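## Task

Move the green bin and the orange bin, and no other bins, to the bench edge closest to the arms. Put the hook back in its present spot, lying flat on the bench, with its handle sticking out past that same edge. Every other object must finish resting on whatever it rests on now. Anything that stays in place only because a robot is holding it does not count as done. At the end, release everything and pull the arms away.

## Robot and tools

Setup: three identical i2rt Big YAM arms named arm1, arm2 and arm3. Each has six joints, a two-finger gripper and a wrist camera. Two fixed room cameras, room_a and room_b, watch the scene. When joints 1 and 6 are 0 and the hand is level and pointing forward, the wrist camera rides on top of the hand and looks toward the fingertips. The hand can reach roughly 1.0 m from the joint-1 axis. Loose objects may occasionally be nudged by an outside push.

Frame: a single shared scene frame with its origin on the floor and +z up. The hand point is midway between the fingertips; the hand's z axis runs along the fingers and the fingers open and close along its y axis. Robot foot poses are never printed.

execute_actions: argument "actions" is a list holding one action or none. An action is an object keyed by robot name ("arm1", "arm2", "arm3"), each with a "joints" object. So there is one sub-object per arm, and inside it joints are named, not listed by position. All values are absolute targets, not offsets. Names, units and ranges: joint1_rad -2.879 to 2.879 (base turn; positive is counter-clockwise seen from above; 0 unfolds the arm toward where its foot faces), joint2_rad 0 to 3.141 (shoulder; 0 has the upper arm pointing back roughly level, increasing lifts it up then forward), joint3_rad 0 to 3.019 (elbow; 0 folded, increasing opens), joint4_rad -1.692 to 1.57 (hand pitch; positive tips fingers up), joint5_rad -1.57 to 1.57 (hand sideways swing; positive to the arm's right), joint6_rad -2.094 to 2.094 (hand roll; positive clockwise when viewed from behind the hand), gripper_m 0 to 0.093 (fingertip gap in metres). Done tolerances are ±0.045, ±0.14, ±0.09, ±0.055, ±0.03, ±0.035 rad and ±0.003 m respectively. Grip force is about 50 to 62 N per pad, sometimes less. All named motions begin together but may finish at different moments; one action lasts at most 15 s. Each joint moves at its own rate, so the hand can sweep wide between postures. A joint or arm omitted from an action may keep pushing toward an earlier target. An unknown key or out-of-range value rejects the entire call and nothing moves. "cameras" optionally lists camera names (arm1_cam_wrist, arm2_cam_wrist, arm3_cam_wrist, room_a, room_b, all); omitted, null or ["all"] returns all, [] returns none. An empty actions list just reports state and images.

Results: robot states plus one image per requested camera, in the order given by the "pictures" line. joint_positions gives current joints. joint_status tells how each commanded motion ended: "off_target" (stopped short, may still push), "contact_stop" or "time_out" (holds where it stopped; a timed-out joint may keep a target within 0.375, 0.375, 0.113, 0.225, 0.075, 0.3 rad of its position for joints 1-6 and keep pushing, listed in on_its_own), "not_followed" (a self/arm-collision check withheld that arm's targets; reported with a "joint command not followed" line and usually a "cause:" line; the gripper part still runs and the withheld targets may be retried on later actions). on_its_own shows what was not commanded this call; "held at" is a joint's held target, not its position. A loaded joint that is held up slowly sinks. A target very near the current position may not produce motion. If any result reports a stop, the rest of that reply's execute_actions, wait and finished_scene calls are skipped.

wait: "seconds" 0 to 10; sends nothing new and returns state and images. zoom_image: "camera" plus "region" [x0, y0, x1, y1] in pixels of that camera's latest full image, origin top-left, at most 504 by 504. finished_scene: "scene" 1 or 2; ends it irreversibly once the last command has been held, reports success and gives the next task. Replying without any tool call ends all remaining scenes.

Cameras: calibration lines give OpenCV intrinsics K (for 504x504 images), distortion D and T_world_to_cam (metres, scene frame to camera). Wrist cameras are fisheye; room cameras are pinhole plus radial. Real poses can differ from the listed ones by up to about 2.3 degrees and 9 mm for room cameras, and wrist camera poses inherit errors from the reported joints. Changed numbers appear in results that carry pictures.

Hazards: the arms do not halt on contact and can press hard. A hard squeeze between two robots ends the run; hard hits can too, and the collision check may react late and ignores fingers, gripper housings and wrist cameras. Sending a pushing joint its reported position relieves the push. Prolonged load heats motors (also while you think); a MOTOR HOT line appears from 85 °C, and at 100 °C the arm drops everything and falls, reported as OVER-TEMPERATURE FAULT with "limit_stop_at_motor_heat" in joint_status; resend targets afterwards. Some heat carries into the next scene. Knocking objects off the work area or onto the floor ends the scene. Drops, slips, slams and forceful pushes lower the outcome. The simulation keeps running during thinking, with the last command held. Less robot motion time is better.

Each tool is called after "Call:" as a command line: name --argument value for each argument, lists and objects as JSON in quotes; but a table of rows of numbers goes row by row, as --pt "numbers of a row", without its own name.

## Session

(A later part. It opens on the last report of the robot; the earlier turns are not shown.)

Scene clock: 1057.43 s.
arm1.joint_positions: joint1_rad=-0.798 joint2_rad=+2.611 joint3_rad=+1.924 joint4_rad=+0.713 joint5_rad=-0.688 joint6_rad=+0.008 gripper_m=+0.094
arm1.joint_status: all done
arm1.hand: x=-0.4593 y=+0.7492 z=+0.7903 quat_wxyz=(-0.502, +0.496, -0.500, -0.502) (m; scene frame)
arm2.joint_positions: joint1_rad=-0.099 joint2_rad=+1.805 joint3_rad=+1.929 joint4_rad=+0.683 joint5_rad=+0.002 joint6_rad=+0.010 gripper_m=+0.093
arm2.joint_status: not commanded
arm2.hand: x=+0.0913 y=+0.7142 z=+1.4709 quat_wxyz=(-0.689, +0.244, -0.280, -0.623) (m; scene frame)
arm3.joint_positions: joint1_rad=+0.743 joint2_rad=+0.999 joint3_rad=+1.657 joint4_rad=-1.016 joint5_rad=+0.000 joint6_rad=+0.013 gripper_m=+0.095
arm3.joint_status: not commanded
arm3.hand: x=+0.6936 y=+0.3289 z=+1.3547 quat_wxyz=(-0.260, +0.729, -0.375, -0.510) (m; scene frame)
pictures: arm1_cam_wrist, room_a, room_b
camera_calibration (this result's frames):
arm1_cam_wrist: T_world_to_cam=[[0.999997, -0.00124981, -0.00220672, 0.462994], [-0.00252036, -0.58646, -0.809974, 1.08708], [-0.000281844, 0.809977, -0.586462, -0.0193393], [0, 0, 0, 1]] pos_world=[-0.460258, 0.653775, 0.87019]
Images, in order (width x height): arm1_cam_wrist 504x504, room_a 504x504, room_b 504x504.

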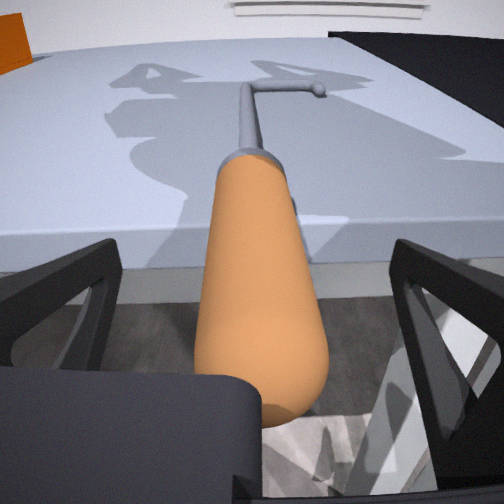

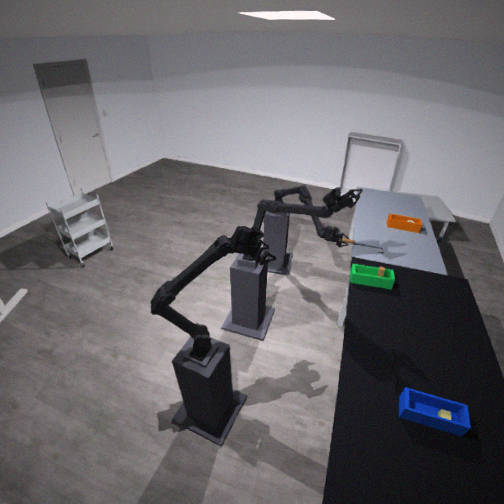

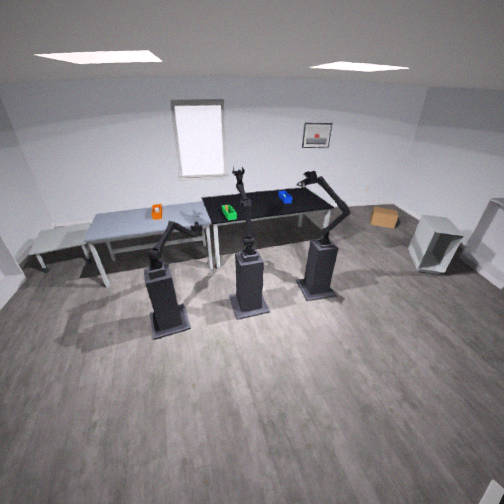

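Call:
execute_actions --actions '[{"arm1":{"joints":{"gripper_m":0.015}}}]' --cameras '["arm1_cam_wrist","room_a"]'

Scene clock: 1065.43 s.
arm1.joint_positions: joint1_rad=-0.798 joint2_rad=+2.611 joint3_rad=+1.924 joint4_rad=+0.713 joint5_rad=-0.690 joint6_rad=+0.008 gripper_m=+0.029
arm1.joint_status: gripper_m off_target (ended at +0.028, target +0.015)
arm1.hand: x=-0.4596 y=+0.7492 z=+0.7903 quat_wxyz=(-0.501, +0.496, -0.500, -0.503) (m; scene frame)
arm2.joint_positions: joint1_rad=-0.099 joint2_rad=+1.805 joint3_rad=+1.929 joint4_rad=+0.683 joint5_rad=+0.002 joint6_rad=+0.010 gripper_m=+0.093
arm2.joint_status: not commanded
arm2.hand: x=+0.0913 y=+0.7142 z=+1.4709 quat_wxyz=(-0.689, +0.244, -0.280, -0.623) (m; scene frame)
arm3.joint_positions: joint1_rad=+0.743 joint2_rad=+0.999 joint3_rad=+1.657 joint4_rad=-1.016 joint5_rad=+0.000 joint6_rad=+0.013 gripper_m=+0.095
arm3.joint_status: not commanded
arm3.hand: x=+0.6936 y=+0.3289 z=+1.3547 quat_wxyz=(-0.260, +0.729, -0.375, -0.510) (m; scene frame)
pictures: arm1_cam_wrist, room_a
camera_calibration (this result's frames):
arm1_cam_wrist: T_world_to_cam=[[0.999998, 0.000654317, -0.00180947, 0.461581], [-0.00108188, -0.586469, -0.809971, 1.08775], [-0.00159118, 0.809971, -0.586468, -0.0199334], [0, 0, 0, 1]] pos_world=[-0.460435, 0.653774, 0.870189]
Images, in order (width x height): arm1_cam_wrist 504x504, room_a 504x504.

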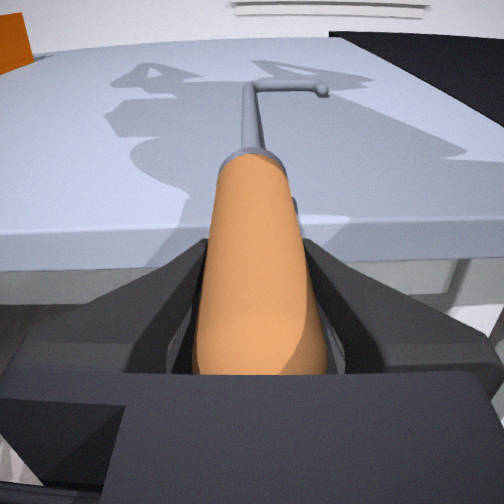

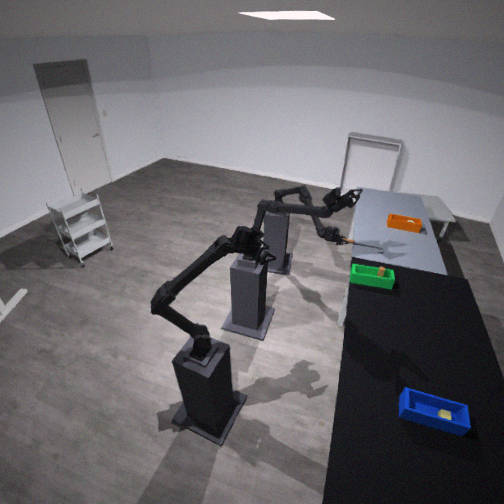

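Call:
execute_actions --actions '[{"arm1":{"joints":{"joint2_rad":2.53,"joint6_rad":0.6}}}]' --cameras '["arm1_cam_wrist"]'

Call:
execute_actions --actions '[{"arm1":{"joints":{"joint2_rad":2.5,"joint6_rad":1.575}}}]' --cameras '["arm1_cam_wrist","room_a","arm3_cam_wrist"]'

Call:
zoom_image --camera "room_a" --region '[310, 200, 430, 270]'

Scene clock: 1093.87 s.
arm1.joint_positions: joint1_rad=-0.798 joint2_rad=+2.577 joint3_rad=+1.924 joint4_rad=+0.709 joint5_rad=-0.688 joint6_rad=+0.582 gripper_m=+0.029
arm1.joint_status: all done
arm1.hand: x=-0.4570 y=+0.7520 z=+0.8192 quat_wxyz=(-0.349, +0.336, -0.609, -0.628) (m; scene frame)
arm2.joint_positions: joint1_rad=-0.099 joint2_rad=+1.805 joint3_rad=+1.929 joint4_rad=+0.683 joint5_rad=+0.002 joint6_rad=+0.010 gripper_m=+0.093
arm2.joint_status: not commanded
arm2.hand: x=+0.0913 y=+0.7142 z=+1.4709 quat_wxyz=(-0.689, +0.244, -0.280, -0.623) (m; scene frame)
arm3.joint_positions: joint1_rad=+0.743 joint2_rad=+0.999 joint3_rad=+1.657 joint4_rad=-1.016 joint5_rad=+0.000 joint6_rad=+0.013 gripper_m=+0.095
arm3.joint_status: not commanded
arm3.hand: x=+0.6936 y=+0.3289 z=+1.3547 quat_wxyz=(-0.260, +0.729, -0.375, -0.510) (m; scene frame)
pictures: arm1_cam_wrist
camera_calibration (this result's frames):
arm1_cam_wrist: T_world_to_cam=[[0.848919, 0.0170249, -0.528249, 0.808948], [-0.425843, -0.569954, -0.702716, 0.818311], [-0.313041, 0.8215, -0.476595, -0.246241], [0, 0, 0, 1]] pos_world=[-0.415343, 0.654915, 0.88501]
Images, in order (width x height): arm1_cam_wrist 504x504.

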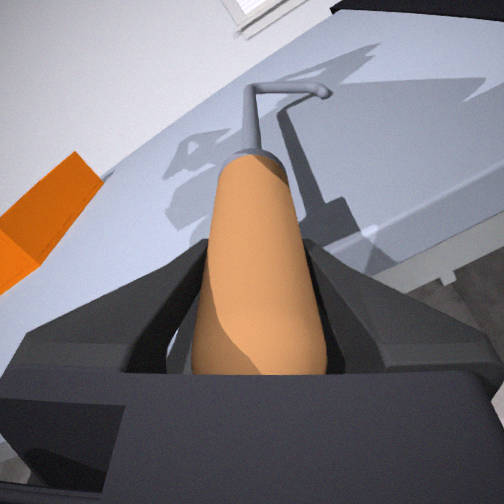

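Scene clock: 1095.70 s.
arm1.joint_positions: joint1_rad=-0.798 joint2_rad=+2.551 joint3_rad=+1.924 joint4_rad=+0.706 joint5_rad=-0.688 joint6_rad=+1.563 gripper_m=+0.028
arm1.joint_status: all done
arm1.hand: x=-0.4556 y=+0.7535 z=+0.8407 quat_wxyz=(-0.017, +0.014, -0.689, -0.724) (m; scene frame)
arm2.joint_positions: joint1_rad=-0.099 joint2_rad=+1.805 joint3_rad=+1.929 joint4_rad=+0.683 joint5_rad=+0.002 joint6_rad=+0.010 gripper_m=+0.093
arm2.joint_status: not commanded
arm2.hand: x=+0.0913 y=+0.7142 z=+1.4709 quat_wxyz=(-0.689, +0.244, -0.280, -0.623) (m; scene frame)
arm3.joint_positions: joint1_rad=+0.743 joint2_rad=+0.999 joint3_rad=+1.657 joint4_rad=-1.016 joint5_rad=+0.000 joint6_rad=+0.013 gripper_m=+0.095
arm3.joint_status: not commanded
arm3.hand: x=+0.6936 y=+0.3289 z=+1.3547 quat_wxyz=(-0.260, +0.729, -0.375, -0.510) (m; scene frame)
pictures: arm1_cam_wrist, arm3_cam_wrist, room_a
camera_calibration (this result's frames):
arm1_cam_wrist: T_world_to_cam=[[0.0471071, 0.0514702, -0.997563, 0.822351], [-0.805371, -0.58881, -0.0684116, 0.142926], [-0.590897, 0.806631, 0.0137155, -0.764429], [0, 0, 0, 1]] pos_world=[-0.375328, 0.658441, 0.840609]
arm3_cam_wrist: T_world_to_cam=[[0.812701, 0.582627, 0.00791179, -0.767473], [0.487145, -0.671938, -0.557843, 0.647442], [-0.319698, 0.457214, -0.829909, 1.31851], [0, 0, 0, 1]] pos_world=[0.729854, 0.279351, 1.46149]
Images, in order (width x height): arm1_cam_wrist 504x504, arm3_cam_wrist 504x504, room_a 504x504.

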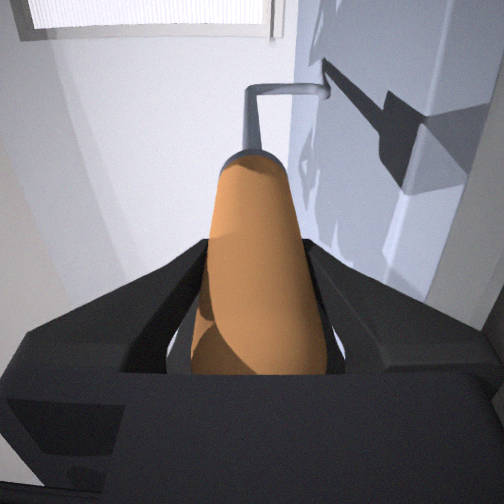

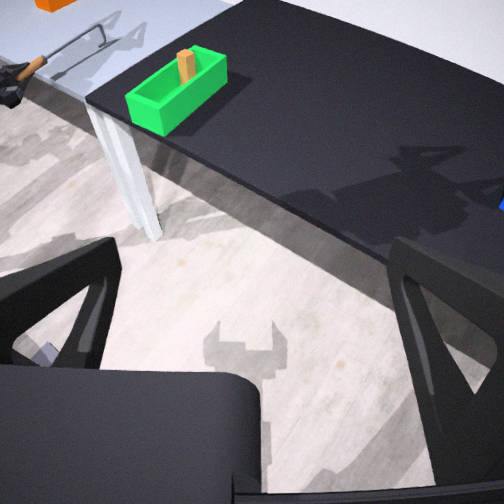

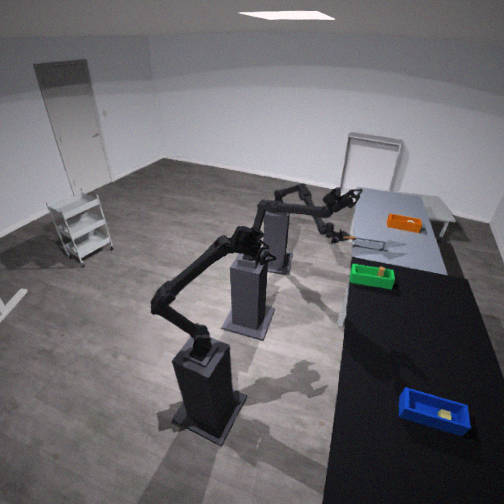

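Region (310, 200, 430, 270) of room_a's 504x504 image, scaled by 4.200, with more detail than that image has; it fills the top 294 rows of this view, and the rest is white.

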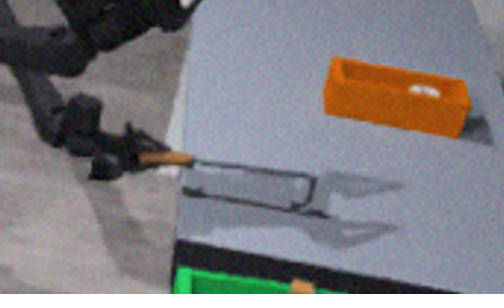

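Call:
execute_actions --actions '[{"arm1":{"joints":{"joint2_rad":2.11}}}]' --cameras '[]'

Call:
execute_actions --actions '[{"arm1":{"joints":{"joint1_rad":-0.105,"joint5_rad":0.0,"joint3_rad":1.575,"joint4_rad":0.685}}}]' --cameras '["arm1_cam_wrist","room_a","room_b"]'

Call:
zoom_image --camera "room_a" --region '[320, 180, 450, 260]'

Scene clock: 1141.40 s.
arm1.joint_positions: joint1_rad=-0.798 joint2_rad=+2.140 joint3_rad=+1.924 joint4_rad=+0.697 joint5_rad=-0.695 joint6_rad=+1.567 gripper_m=+0.028
arm1.joint_status: all done
arm1.hand: x=-0.4842 y=+0.7193 z=+1.1911 quat_wxyz=(-0.104, +0.105, -0.562, -0.814) (m; scene frame)
arm2.joint_positions: joint1_rad=-0.099 joint2_rad=+1.805 joint3_rad=+1.929 joint4_rad=+0.683 joint5_rad=+0.002 joint6_rad=+0.010 gripper_m=+0.093
arm2.joint_status: not commanded
arm2.hand: x=+0.0913 y=+0.7142 z=+1.4709 quat_wxyz=(-0.689, +0.244, -0.280, -0.623) (m; scene frame)
arm3.joint_positions: joint1_rad=+0.743 joint2_rad=+0.999 joint3_rad=+1.657 joint4_rad=-1.016 joint5_rad=+0.000 joint6_rad=+0.013 gripper_m=+0.095
arm3.joint_status: not commanded
arm3.hand: x=+0.6936 y=+0.3289 z=+1.3547 quat_wxyz=(-0.260, +0.729, -0.375, -0.510) (m; scene frame)
pictures: none
No camera images: the call's "cameras" was empty. Leave "cameras" out to get every camera's image.

Scene clock: 1143.60 s.
arm1.joint_positions: joint1_rad=-0.099 joint2_rad=+2.160 joint3_rad=+1.550 joint4_rad=+0.644 joint5_rad=-0.001 joint6_rad=+1.568 gripper_m=+0.028
arm1.joint_status: all done
arm1.hand: x=-0.9432 y=+0.8478 z=+0.9662 quat_wxyz=(+0.006, -0.001, -0.699, -0.715) (m; scene frame)
arm2.joint_positions: joint1_rad=-0.099 joint2_rad=+1.805 joint3_rad=+1.929 joint4_rad=+0.683 joint5_rad=+0.002 joint6_rad=+0.010 gripper_m=+0.093
arm2.joint_status: not commanded
arm2.hand: x=+0.0913 y=+0.7142 z=+1.4709 quat_wxyz=(-0.689, +0.244, -0.280, -0.623) (m; scene frame)
arm3.joint_positions: joint1_rad=+0.743 joint2_rad=+0.999 joint3_rad=+1.657 joint4_rad=-1.016 joint5_rad=+0.000 joint6_rad=+0.013 gripper_m=+0.095
arm3.joint_status: not commanded
arm3.hand: x=+0.6936 y=+0.3289 z=+1.3547 quat_wxyz=(-0.260, +0.729, -0.375, -0.510) (m; scene frame)
pictures: arm1_cam_wrist, room_a, room_b
camera_calibration (this result's frames):
arm1_cam_wrist: T_world_to_cam=[[-0.00809342, 0.0245841, -0.999665, 0.938446], [-0.800651, -0.599074, -0.00825044, -0.230619], [-0.599076, 0.800316, 0.0245318, -1.14308], [0, 0, 0, 1]] pos_world=[-0.861844, 0.753599, 0.96427]
Images, in order (width x height): arm1_cam_wrist 504x504, room_a 504x504, room_b 504x504.

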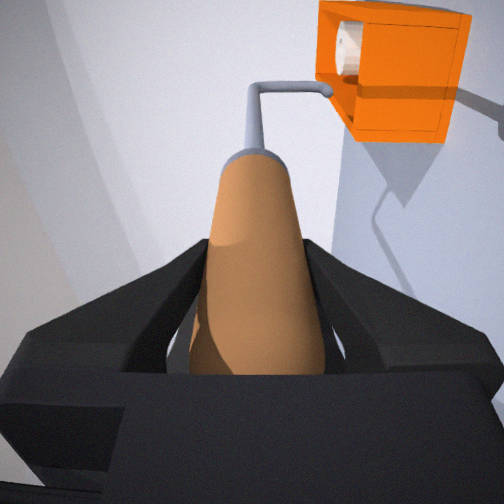

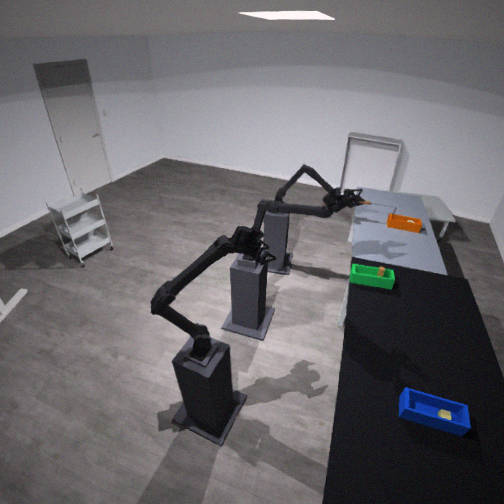

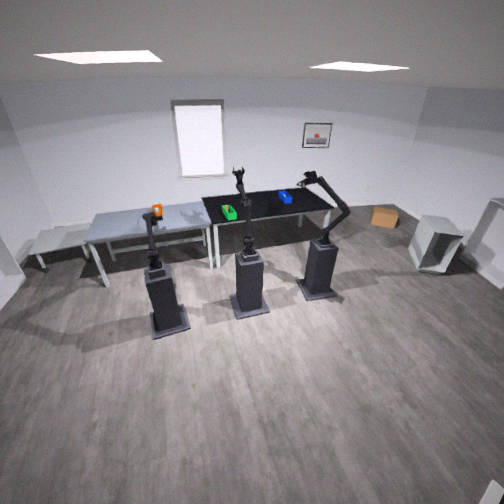

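Region (320, 180, 450, 260) of room_a's 504x504 image, scaled by 3.877, with more detail than that image has; it fills the top 310 rows of this view, and the rest is white.

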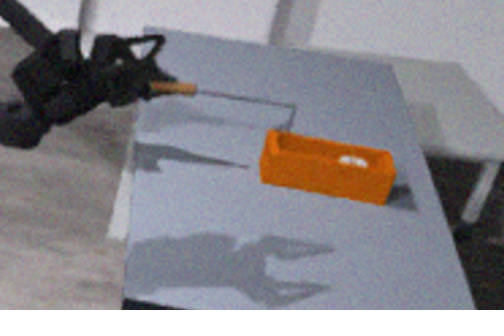

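Call:
execute_actions --actions '[{"arm1":{"joints":{"joint1_rad":-0.12,"joint2_rad":2.19}}}]' --cameras '["arm1_cam_wrist","room_a","room_b"]'

Call:
zoom_image --camera "room_a" --region '[320, 180, 450, 260]'

Scene clock: 1197.57 s.
arm1.joint_positions: joint1_rad=-0.116 joint2_rad=+2.193 joint3_rad=+1.550 joint4_rad=+0.656 joint5_rad=-0.001 joint6_rad=+1.569 gripper_m=+0.028
arm1.joint_status: all done
arm1.hand: x=-0.9296 y=+0.8492 z=+0.9422 quat_wxyz=(+0.001, -0.007, -0.706, -0.708) (m; scene frame)
arm2.joint_positions: joint1_rad=-0.099 joint2_rad=+1.805 joint3_rad=+1.929 joint4_rad=+0.683 joint5_rad=+0.002 joint6_rad=+0.010 gripper_m=+0.093
arm2.joint_status: not commanded
arm2.hand: x=+0.0913 y=+0.7142 z=+1.4709 quat_wxyz=(-0.689, +0.244, -0.280, -0.623) (m; scene frame)
arm3.joint_positions: joint1_rad=+0.743 joint2_rad=+0.999 joint3_rad=+1.657 joint4_rad=-1.016 joint5_rad=+0.000 joint6_rad=+0.013 gripper_m=+0.095
arm3.joint_status: not commanded
arm3.hand: x=+0.6936 y=+0.3289 z=+1.3547 quat_wxyz=(-0.260, +0.729, -0.375, -0.510) (m; scene frame)
pictures: arm1_cam_wrist, room_a, room_b
camera_calibration (this result's frames):
arm1_cam_wrist: T_world_to_cam=[[-0.00807911, 0.00428509, -0.999958, 0.932055], [-0.810211, -0.586125, 0.00403435, -0.250544], [-0.586083, 0.810209, 0.00820719, -1.1164], [0, 0, 0, 1]] pos_world=[-0.849769, 0.753677, 0.94219]
Images, in order (width x height): arm1_cam_wrist 504x504, room_a 504x504, room_b 504x504.

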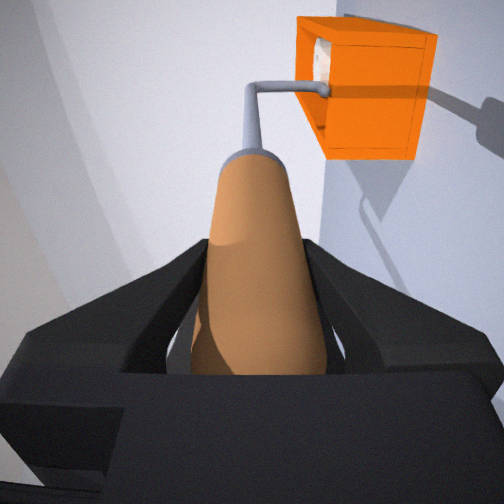

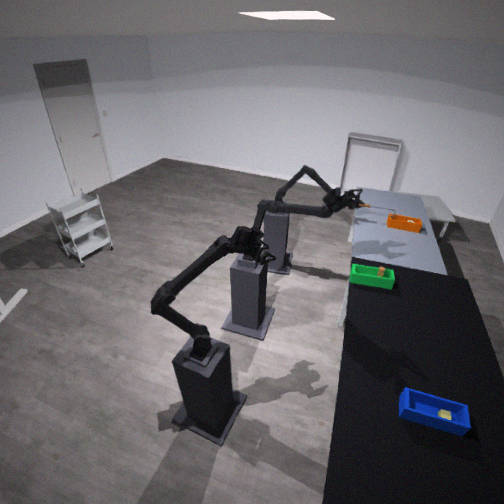

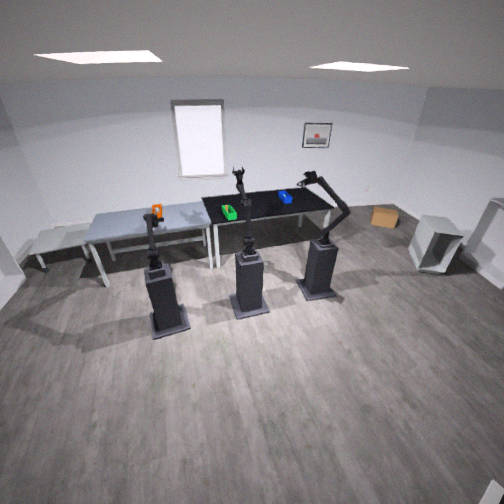

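Region (320, 180, 450, 260) of room_a's 504x504 image, scaled by 3.877, with more detail than that image has; it fills the top 310 rows of this view, and the rest is white.

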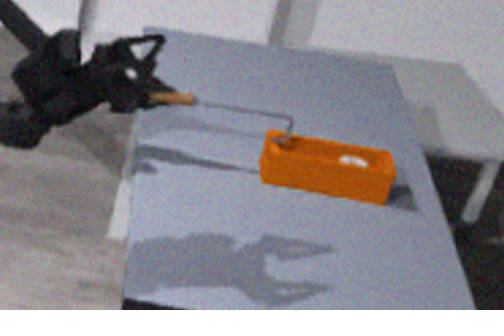

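Call:
execute_actions --actions '[{"arm1":{"joints":{"joint3_rad":1.675}}}]' --cameras '[]'

Call:
execute_actions --actions '[{"arm1":{"joints":{"joint2_rad":2.245}}}]' --cameras '["arm1_cam_wrist","room_a","room_b"]'

Call:
zoom_image --camera "room_a" --region '[320, 180, 450, 260]'

Scene clock: 1240.10 s.
arm1.joint_positions: joint1_rad=-0.116 joint2_rad=+2.199 joint3_rad=+1.590 joint4_rad=+0.656 joint5_rad=-0.001 joint6_rad=+1.569 gripper_m=+0.028
arm1.joint_status: all done
arm1.hand: x=-0.9293 y=+0.8586 z=+0.9590 quat_wxyz=(+0.001, -0.007, -0.694, -0.720) (m; scene frame)
arm2.joint_positions: joint1_rad=-0.099 joint2_rad=+1.805 joint3_rad=+1.929 joint4_rad=+0.683 joint5_rad=+0.002 joint6_rad=+0.010 gripper_m=+0.093
arm2.joint_status: not commanded
arm2.hand: x=+0.0913 y=+0.7142 z=+1.4709 quat_wxyz=(-0.689, +0.244, -0.280, -0.623) (m; scene frame)
arm3.joint_positions: joint1_rad=+0.743 joint2_rad=+0.999 joint3_rad=+1.657 joint4_rad=-1.016 joint5_rad=+0.000 joint6_rad=+0.013 gripper_m=+0.095
arm3.joint_status: not commanded
arm3.hand: x=+0.6936 y=+0.3289 z=+1.3547 quat_wxyz=(-0.260, +0.729, -0.375, -0.510) (m; scene frame)
pictures: none
No camera images: the call's "cameras" was empty. Leave "cameras" out to get every camera's image.

Scene clock: 1241.03 s.
arm1.joint_positions: joint1_rad=-0.116 joint2_rad=+2.251 joint3_rad=+1.607 joint4_rad=+0.664 joint5_rad=-0.001 joint6_rad=+1.569 gripper_m=+0.028
arm1.joint_status: all done
arm1.hand: x=-0.9297 y=+0.8640 z=+0.9270 quat_wxyz=(+0.001, -0.007, -0.704, -0.710) (m; scene frame)
arm2.joint_positions: joint1_rad=-0.099 joint2_rad=+1.805 joint3_rad=+1.929 joint4_rad=+0.683 joint5_rad=+0.002 joint6_rad=+0.010 gripper_m=+0.093
arm2.joint_status: not commanded
arm2.hand: x=+0.0913 y=+0.7142 z=+1.4709 quat_wxyz=(-0.689, +0.244, -0.280, -0.623) (m; scene frame)
arm3.joint_positions: joint1_rad=+0.743 joint2_rad=+0.999 joint3_rad=+1.657 joint4_rad=-1.016 joint5_rad=+0.000 joint6_rad=+0.013 gripper_m=+0.095
arm3.joint_status: not commanded
arm3.hand: x=+0.6936 y=+0.3289 z=+1.3547 quat_wxyz=(-0.260, +0.729, -0.375, -0.510) (m; scene frame)
pictures: arm1_cam_wrist, room_a, room_b
camera_calibration (this result's frames):
arm1_cam_wrist: T_world_to_cam=[[-0.00801085, 0.0115325, -0.999901, 0.910574], [-0.810266, -0.586062, -0.000267845, -0.237973], [-0.586007, 0.810184, 0.0140392, -1.13362], [0, 0, 0, 1]] pos_world=[-0.849838, 0.768475, 0.926336]
Images, in order (width x height): arm1_cam_wrist 504x504, room_a 504x504, room_b 504x504.

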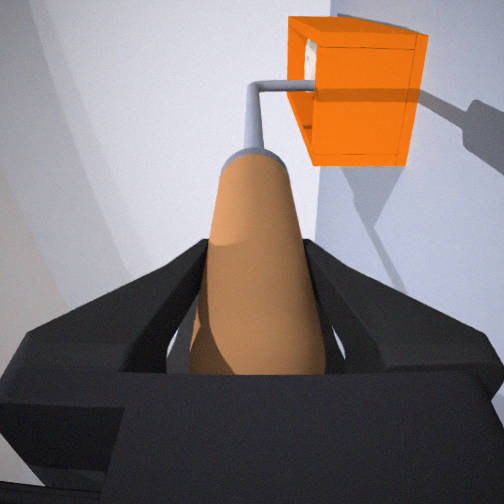

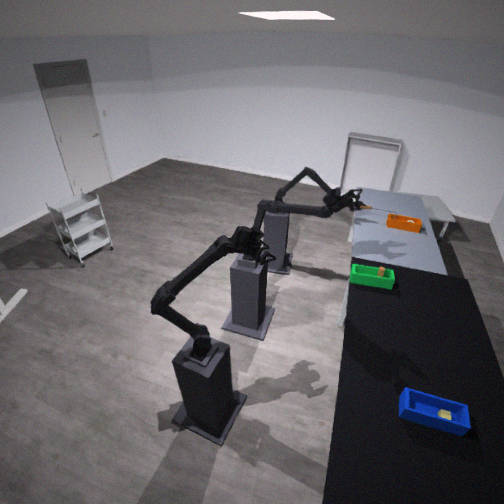

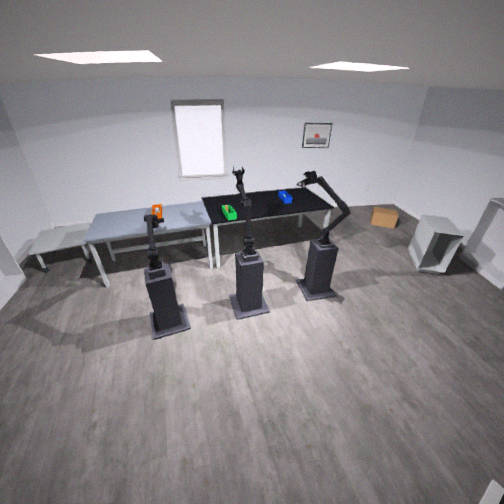

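Region (320, 180, 450, 260) of room_a's 504x504 image, scaled by 3.877, with more detail than that image has; it fills the top 310 rows of this view, and the rest is white.

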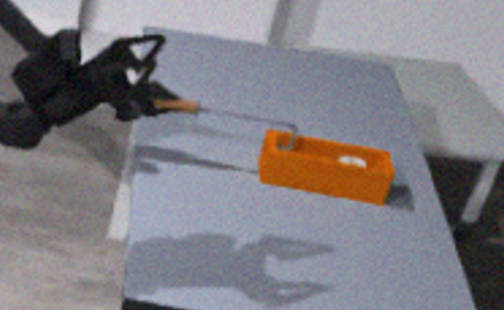

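Call:
execute_actions --actions '[{"arm1":{"joints":{"joint2_rad":2.283}}}]' --cameras '["arm1_cam_wrist","room_a"]'

Call:
zoom_image --camera "room_a" --region '[320, 180, 450, 260]'

Scene clock: 1250.40 s.
arm1.joint_positions: joint1_rad=-0.116 joint2_rad=+2.297 joint3_rad=+1.607 joint4_rad=+0.662 joint5_rad=-0.001 joint6_rad=+1.569 gripper_m=+0.029
arm1.joint_status: all done
arm1.hand: x=-0.9302 y=+0.8639 z=+0.8873 quat_wxyz=(+0.001, -0.007, -0.721, -0.693) (m; scene frame)
arm2.joint_positions: joint1_rad=-0.099 joint2_rad=+1.805 joint3_rad=+1.929 joint4_rad=+0.683 joint5_rad=+0.002 joint6_rad=+0.010 gripper_m=+0.093
arm2.joint_status: not commanded
arm2.hand: x=+0.0913 y=+0.7142 z=+1.4709 quat_wxyz=(-0.689, +0.244, -0.280, -0.623) (m; scene frame)
arm3.joint_positions: joint1_rad=+0.743 joint2_rad=+0.999 joint3_rad=+1.657 joint4_rad=-1.016 joint5_rad=+0.000 joint6_rad=+0.013 gripper_m=+0.095
arm3.joint_status: not commanded
arm3.hand: x=+0.6936 y=+0.3289 z=+1.3547 quat_wxyz=(-0.260, +0.729, -0.375, -0.510) (m; scene frame)
pictures: arm1_cam_wrist, room_a
camera_calibration (this result's frames):
arm1_cam_wrist: T_world_to_cam=[[-0.00845399, -0.0369036, -0.999283, 0.91177], [-0.809889, -0.58589, 0.0284887, -0.26378], [-0.586522, 0.80955, -0.0249347, -1.09863], [0, 0, 0, 1]] pos_world=[-0.850295, 0.768497, 0.891237]
Images, in order (width x height): arm1_cam_wrist 504x504, room_a 504x504.

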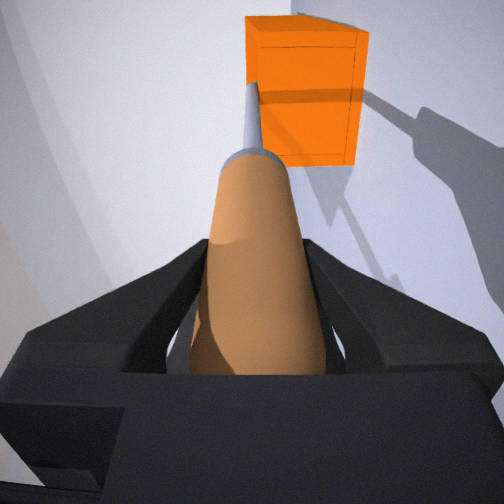

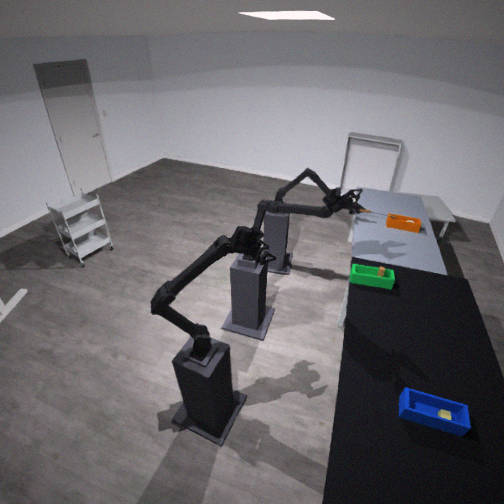

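Region (320, 180, 450, 260) of room_a's 504x504 image, scaled by 3.877, with more detail than that image has; it fills the top 310 rows of this view, and the rest is white.

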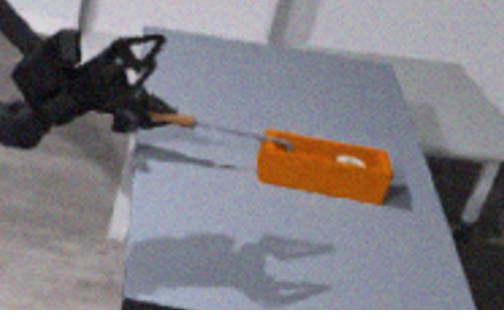

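Call:
execute_actions --actions '[{"arm1":{"joints":{"joint2_rad":2.152,"joint3_rad":1.425,"joint4_rad":0.775}}}]' --cameras '["arm1_cam_wrist","room_a"]'

Call:
zoom_image --camera "room_a" --region '[320, 180, 450, 260]'

Scene clock: 1272.30 s.
arm1.joint_positions: joint1_rad=-0.116 joint2_rad=+2.199 joint3_rad=+1.421 joint4_rad=+0.737 joint5_rad=-0.001 joint6_rad=+1.569 gripper_m=+0.029
arm1.joint_status: all done
arm1.hand: x=-0.9306 y=+0.8165 z=+0.8883 quat_wxyz=(+0.001, -0.007, -0.725, -0.688) (m; scene frame)
arm2.joint_positions: joint1_rad=-0.099 joint2_rad=+1.805 joint3_rad=+1.929 joint4_rad=+0.683 joint5_rad=+0.002 joint6_rad=+0.010 gripper_m=+0.093
arm2.joint_status: not commanded
arm2.hand: x=+0.0913 y=+0.7142 z=+1.4709 quat_wxyz=(-0.689, +0.244, -0.280, -0.623) (m; scene frame)
arm3.joint_positions: joint1_rad=+0.743 joint2_rad=+0.999 joint3_rad=+1.657 joint4_rad=-1.016 joint5_rad=+0.000 joint6_rad=+0.013 gripper_m=+0.095
arm3.joint_status: not commanded
arm3.hand: x=+0.6936 y=+0.3289 z=+1.3547 quat_wxyz=(-0.260, +0.729, -0.375, -0.510) (m; scene frame)
pictures: arm1_cam_wrist, room_a
camera_calibration (this result's frames):
arm1_cam_wrist: T_world_to_cam=[[-0.00857064, -0.0502418, -0.9987, 0.921233], [-0.809783, -0.585598, 0.0364092, -0.299096], [-0.586666, 0.809043, -0.035666, -1.05068], [0, 0, 0, 1]] pos_world=[-0.850707, 0.721182, 0.893452]
Images, in order (width x height): arm1_cam_wrist 504x504, room_a 504x504.

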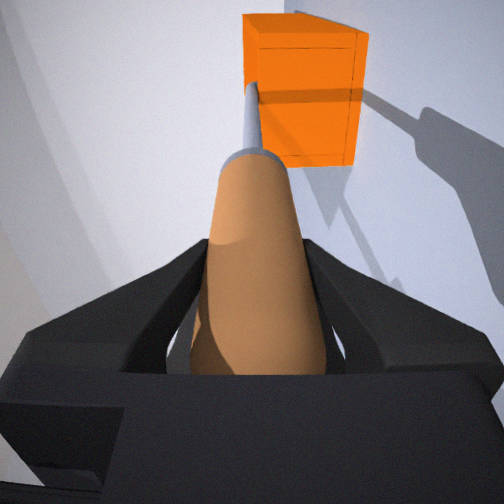

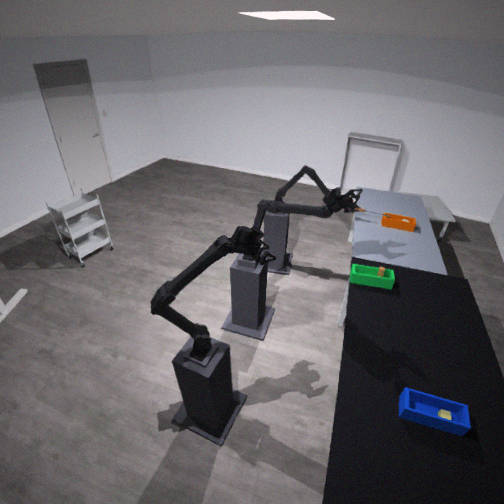

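Region (320, 180, 450, 260) of room_a's 504x504 image, scaled by 3.877, with more detail than that image has; it fills the top 310 rows of this view, and the rest is white.

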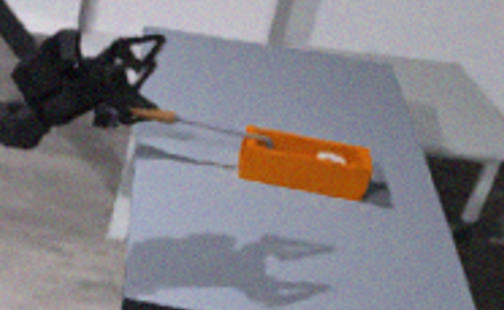

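Call:
execute_actions --actions '[{"arm1":{"joints":{"joint2_rad":2.04,"joint3_rad":1.25,"joint4_rad":0.85}}}]' --cameras '["arm1_cam_wrist","room_a"]'

Call:
zoom_image --camera "room_a" --region '[320, 180, 450, 260]'

Scene clock: 1289.00 s.
arm1.joint_positions: joint1_rad=-0.116 joint2_rad=+2.093 joint3_rad=+1.239 joint4_rad=+0.798 joint5_rad=-0.001 joint6_rad=+1.569 gripper_m=+0.029
arm1.joint_status: all done
arm1.hand: x=-0.9310 y=+0.7656 z=+0.8936 quat_wxyz=(+0.001, -0.007, -0.730, -0.683) (m; scene frame)
arm2.joint_positions: joint1_rad=-0.099 joint2_rad=+1.805 joint3_rad=+1.929 joint4_rad=+0.683 joint5_rad=+0.002 joint6_rad=+0.010 gripper_m=+0.093
arm2.joint_status: not commanded
arm2.hand: x=+0.0913 y=+0.7142 z=+1.4709 quat_wxyz=(-0.689, +0.244, -0.280, -0.623) (m; scene frame)
arm3.joint_positions: joint1_rad=+0.743 joint2_rad=+0.999 joint3_rad=+1.657 joint4_rad=-1.016 joint5_rad=+0.000 joint6_rad=+0.013 gripper_m=+0.095
arm3.joint_status: not commanded
arm3.hand: x=+0.6936 y=+0.3289 z=+1.3547 quat_wxyz=(-0.260, +0.729, -0.375, -0.510) (m; scene frame)
pictures: arm1_cam_wrist, room_a
camera_calibration (this result's frames):
arm1_cam_wrist: T_world_to_cam=[[-0.00868811, -0.0639516, -0.997915, 0.933678], [-0.809673, -0.585187, 0.0445511, -0.336897], [-0.586816, 0.808372, -0.0466958, -0.999339], [0, 0, 0, 1]] pos_world=[-0.851094, 0.670401, 0.900075]
Images, in order (width x height): arm1_cam_wrist 504x504, room_a 504x504.

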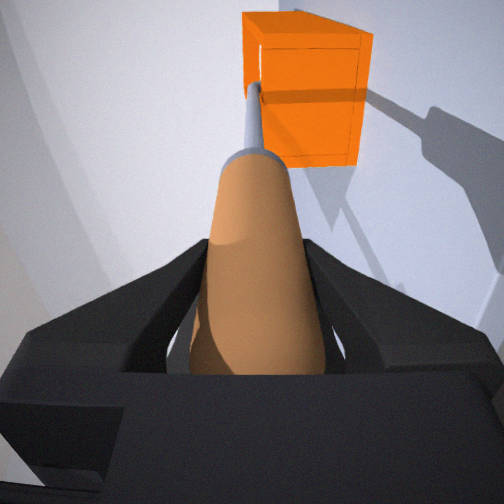

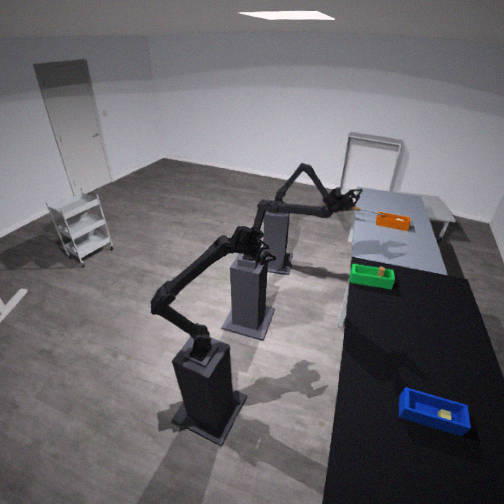

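Region (320, 180, 450, 260) of room_a's 504x504 image, scaled by 3.877, with more detail than that image has; it fills the top 310 rows of this view, and the rest is white.

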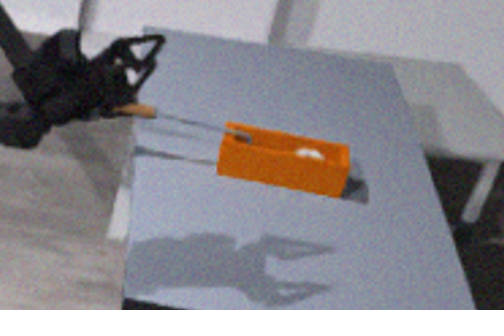

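Call:
execute_actions --actions '[{"arm1":{"joints":{"joint2_rad":1.955,"joint3_rad":1.088,"joint4_rad":0.935}}}]' --cameras '[]'

Call:
execute_actions --actions '[{"arm1":{"joints":{"joint2_rad":1.878,"joint3_rad":0.932,"joint4_rad":1.01}}}]' --cameras '["arm1_cam_wrist","room_a"]'

Call:
zoom_image --camera "room_a" --region '[320, 180, 450, 260]'

Scene clock: 1313.93 s.
arm1.joint_positions: joint1_rad=-0.116 joint2_rad=+2.003 joint3_rad=+1.078 joint4_rad=+0.885 joint5_rad=-0.001 joint6_rad=+1.569 gripper_m=+0.029
arm1.joint_status: all done
arm1.hand: x=-0.9313 y=+0.7174 z=+0.9020 quat_wxyz=(+0.001, -0.007, -0.725, -0.689) (m; scene frame)
arm2.joint_positions: joint1_rad=-0.099 joint2_rad=+1.805 joint3_rad=+1.929 joint4_rad=+0.683 joint5_rad=+0.002 joint6_rad=+0.010 gripper_m=+0.093
arm2.joint_status: not commanded
arm2.hand: x=+0.0913 y=+0.7142 z=+1.4709 quat_wxyz=(-0.689, +0.244, -0.280, -0.623) (m; scene frame)
arm3.joint_positions: joint1_rad=+0.743 joint2_rad=+0.999 joint3_rad=+1.657 joint4_rad=-1.016 joint5_rad=+0.000 joint6_rad=+0.013 gripper_m=+0.095
arm3.joint_status: not commanded
arm3.hand: x=+0.6936 y=+0.3289 z=+1.3547 quat_wxyz=(-0.260, +0.729, -0.375, -0.510) (m; scene frame)
pictures: none
No camera images: the call's "cameras" was empty. Leave "cameras" out to get every camera's image.

Scene clock: 1314.77 s.
arm1.joint_positions: joint1_rad=-0.116 joint2_rad=+1.923 joint3_rad=+0.921 joint4_rad=+0.960 joint5_rad=-0.001 joint6_rad=+1.569 gripper_m=+0.029
arm1.joint_status: all done
arm1.hand: x=-0.9318 y=+0.6671 z=+0.9015 quat_wxyz=(+0.001, -0.007, -0.726, -0.688) (m; scene frame)
arm2.joint_positions: joint1_rad=-0.099 joint2_rad=+1.805 joint3_rad=+1.929 joint4_rad=+0.683 joint5_rad=+0.002 joint6_rad=+0.010 gripper_m=+0.093
arm2.joint_status: not commanded
arm2.hand: x=+0.0913 y=+0.7142 z=+1.4709 quat_wxyz=(-0.689, +0.244, -0.280, -0.623) (m; scene frame)
arm3.joint_positions: joint1_rad=+0.743 joint2_rad=+0.999 joint3_rad=+1.657 joint4_rad=-1.016 joint5_rad=+0.000 joint6_rad=+0.013 gripper_m=+0.095
arm3.joint_status: not commanded
arm3.hand: x=+0.6936 y=+0.3289 z=+1.3547 quat_wxyz=(-0.260, +0.729, -0.375, -0.510) (m; scene frame)
pictures: arm1_cam_wrist, room_a
camera_calibration (this result's frames):
arm1_cam_wrist: T_world_to_cam=[[-0.00857724, -0.0510037, -0.998662, 0.927403], [-0.809777, -0.585578, 0.0368616, -0.388445], [-0.586675, 0.80901, -0.036279, -0.92952], [0, 0, 0, 1]] pos_world=[-0.851925, 0.571827, 0.906759]
Images, in order (width x height): arm1_cam_wrist 504x504, room_a 504x504.

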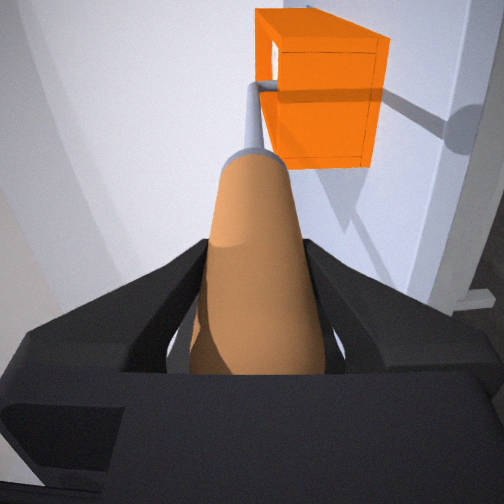

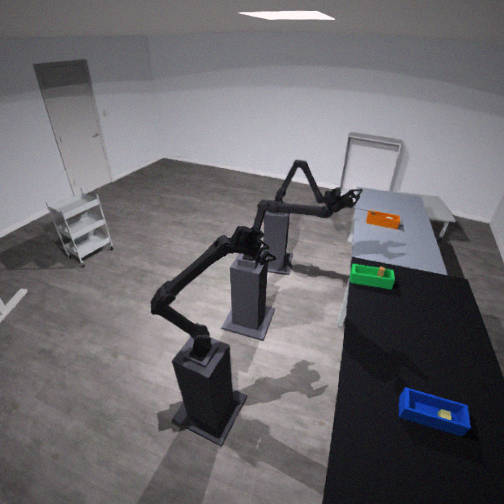

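Region (320, 180, 450, 260) of room_a's 504x504 image, scaled by 3.877, with more detail than that image has; it fills the top 310 rows of this view, and the rest is white.

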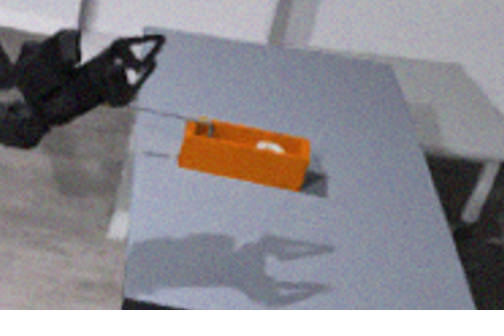

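Call:
execute_actions --actions '[{"arm1":{"joints":{"joint2_rad":1.805,"joint3_rad":0.783,"joint4_rad":1.082}}}]' --cameras '["arm1_cam_wrist","room_a"]'

Call:
zoom_image --camera "room_a" --region '[320, 180, 450, 260]'

Scene clock: 1351.70 s.
arm1.joint_positions: joint1_rad=-0.116 joint2_rad=+1.847 joint3_rad=+0.771 joint4_rad=+1.032 joint5_rad=-0.001 joint6_rad=+1.569 gripper_m=+0.029
arm1.joint_status: all done
arm1.hand: x=-0.9323 y=+0.6171 z=+0.9017 quat_wxyz=(+0.001, -0.007, -0.726, -0.688) (m; scene frame)
arm2.joint_positions: joint1_rad=-0.099 joint2_rad=+1.805 joint3_rad=+1.929 joint4_rad=+0.683 joint5_rad=+0.002 joint6_rad=+0.010 gripper_m=+0.093
arm2.joint_status: not commanded
arm2.hand: x=+0.0913 y=+0.7142 z=+1.4709 quat_wxyz=(-0.689, +0.244, -0.280, -0.623) (m; scene frame)
arm3.joint_positions: joint1_rad=+0.743 joint2_rad=+0.999 joint3_rad=+1.657 joint4_rad=-1.016 joint5_rad=+0.000 joint6_rad=+0.013 gripper_m=+0.095
arm3.joint_status: not commanded
arm3.hand: x=+0.6936 y=+0.3289 z=+1.3547 quat_wxyz=(-0.260, +0.729, -0.375, -0.510) (m; scene frame)
pictures: arm1_cam_wrist, room_a
camera_calibration (this result's frames):
arm1_cam_wrist: T_world_to_cam=[[-0.00858382, -0.0517656, -0.998622, 0.925472], [-0.809771, -0.585558, 0.0373141, -0.418513], [-0.586683, 0.808976, -0.036892, -0.888779], [0, 0, 0, 1]] pos_world=[-0.852387, 0.521845, 0.907025]
Images, in order (width x height): arm1_cam_wrist 504x504, room_a 504x504.

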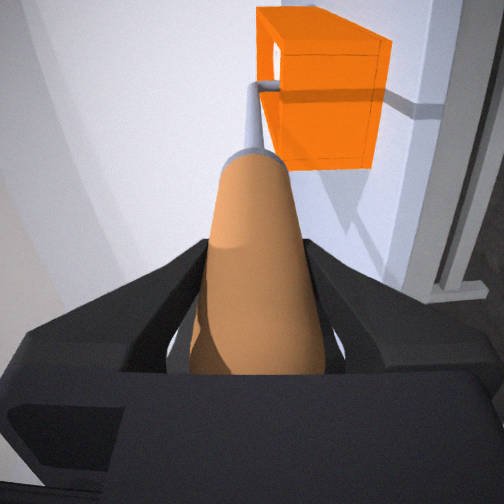

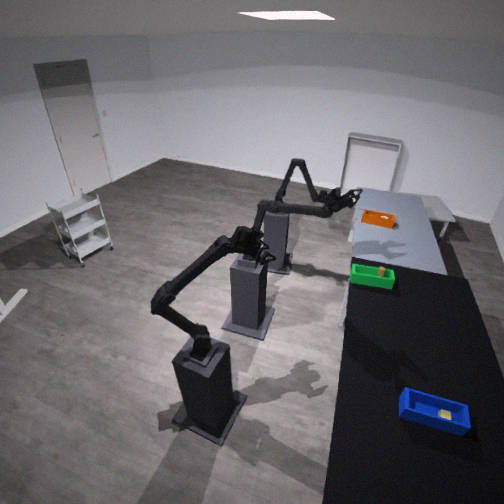

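Region (320, 180, 450, 260) of room_a's 504x504 image, scaled by 3.877, with more detail than that image has; it fills the top 310 rows of this view, and the rest is white.

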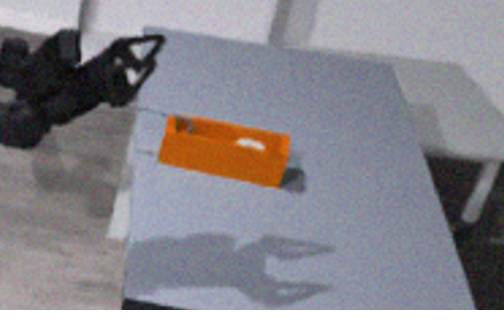

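Call:
execute_actions --actions '[{"arm1":{"joints":{"joint2_rad":1.74,"joint3_rad":0.655,"joint4_rad":1.145}},"arm2":{"joints":{"joint1_rad":-0.3}}}]' --cameras '["arm1_cam_wrist","room_a","room_b"]'

Call:
zoom_image --camera "room_a" --region '[320, 180, 450, 260]'

Scene clock: 1363.07 s.
arm1.joint_positions: joint1_rad=-0.116 joint2_rad=+1.780 joint3_rad=+0.643 joint4_rad=+1.095 joint5_rad=-0.001 joint6_rad=+1.569 gripper_m=+0.029
arm1.joint_status: all done
arm1.hand: x=-0.9327 y=+0.5727 z=+0.9022 quat_wxyz=(+0.001, -0.007, -0.726, -0.688) (m; scene frame)
arm2.joint_positions: joint1_rad=-0.295 joint2_rad=+1.805 joint3_rad=+1.929 joint4_rad=+0.683 joint5_rad=+0.001 joint6_rad=+0.010 gripper_m=+0.093
arm2.joint_status: all done
arm2.hand: x=+0.2301 y=+0.6844 z=+1.4701 quat_wxyz=(-0.746, +0.215, -0.303, -0.552) (m; scene frame)
arm3.joint_positions: joint1_rad=+0.743 joint2_rad=+0.999 joint3_rad=+1.657 joint4_rad=-1.016 joint5_rad=+0.000 joint6_rad=+0.013 gripper_m=+0.095
arm3.joint_status: not commanded
arm3.hand: x=+0.6936 y=+0.3289 z=+1.3547 quat_wxyz=(-0.260, +0.729, -0.375, -0.510) (m; scene frame)
pictures: arm1_cam_wrist, room_a, room_b
camera_calibration (this result's frames):
arm1_cam_wrist: T_world_to_cam=[[-0.00858053, -0.0513847, -0.998642, 0.923412], [-0.809774, -0.585568, 0.0370879, -0.444653], [-0.586679, 0.808993, -0.0365855, -0.853363], [0, 0, 0, 1]] pos_world=[-0.852795, 0.477439, 0.907428]
Images, in order (width x height): arm1_cam_wrist 504x504, room_a 504x504, room_b 504x504.

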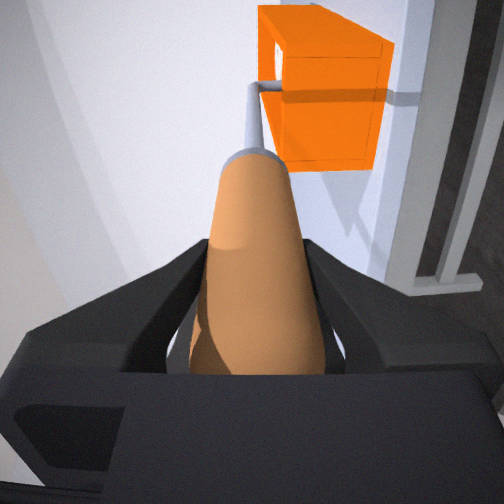

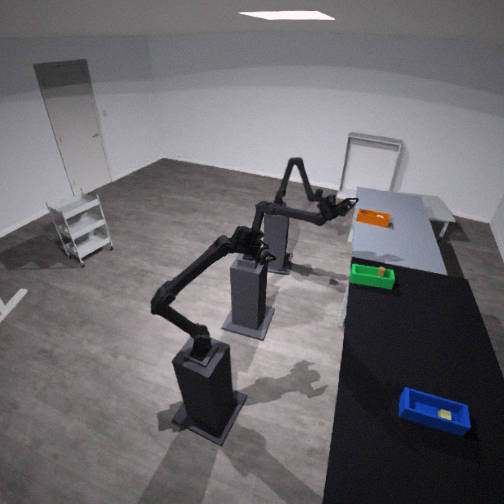

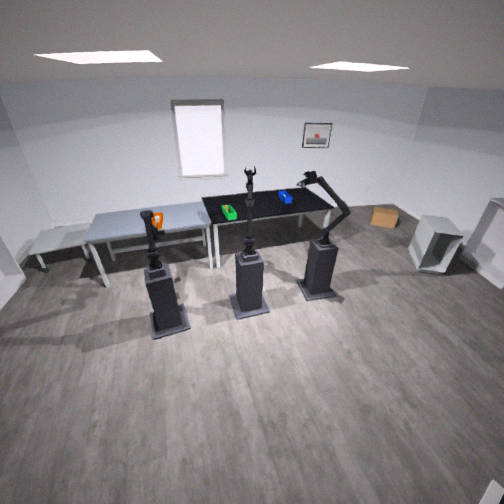

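Region (320, 180, 450, 260) of room_a's 504x504 image, scaled by 3.877, with more detail than that image has; it fills the top 310 rows of this view, and the rest is white.

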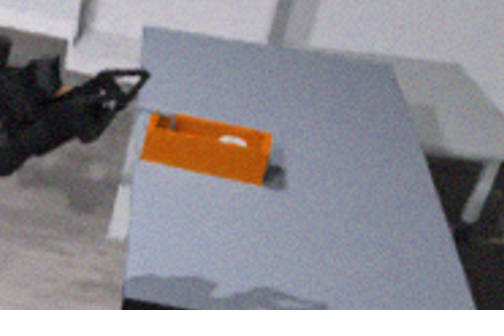

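Call:
zoom_image --camera "room_a" --region '[340, 195, 400, 235]'

Call:
zoom_image --camera "arm1_cam_wrist" --region '[300, 0, 500, 260]'

Region (340, 195, 400, 235) of room_a's 504x504 image, scaled by 8.400, with more detail than that image has.

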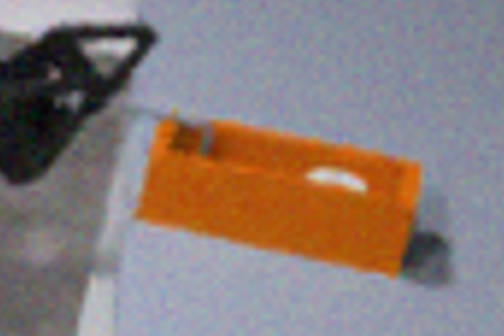

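Region (300, 0, 500, 260) of arm1_cam_wrist's 504x504 image, scaled by 1.938, with more detail than that image has; it fills the left 388 columns of this view, and the rest is white.

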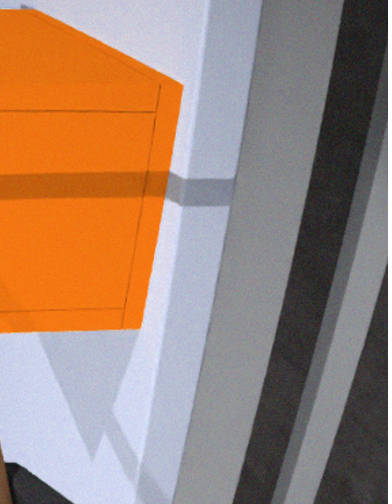

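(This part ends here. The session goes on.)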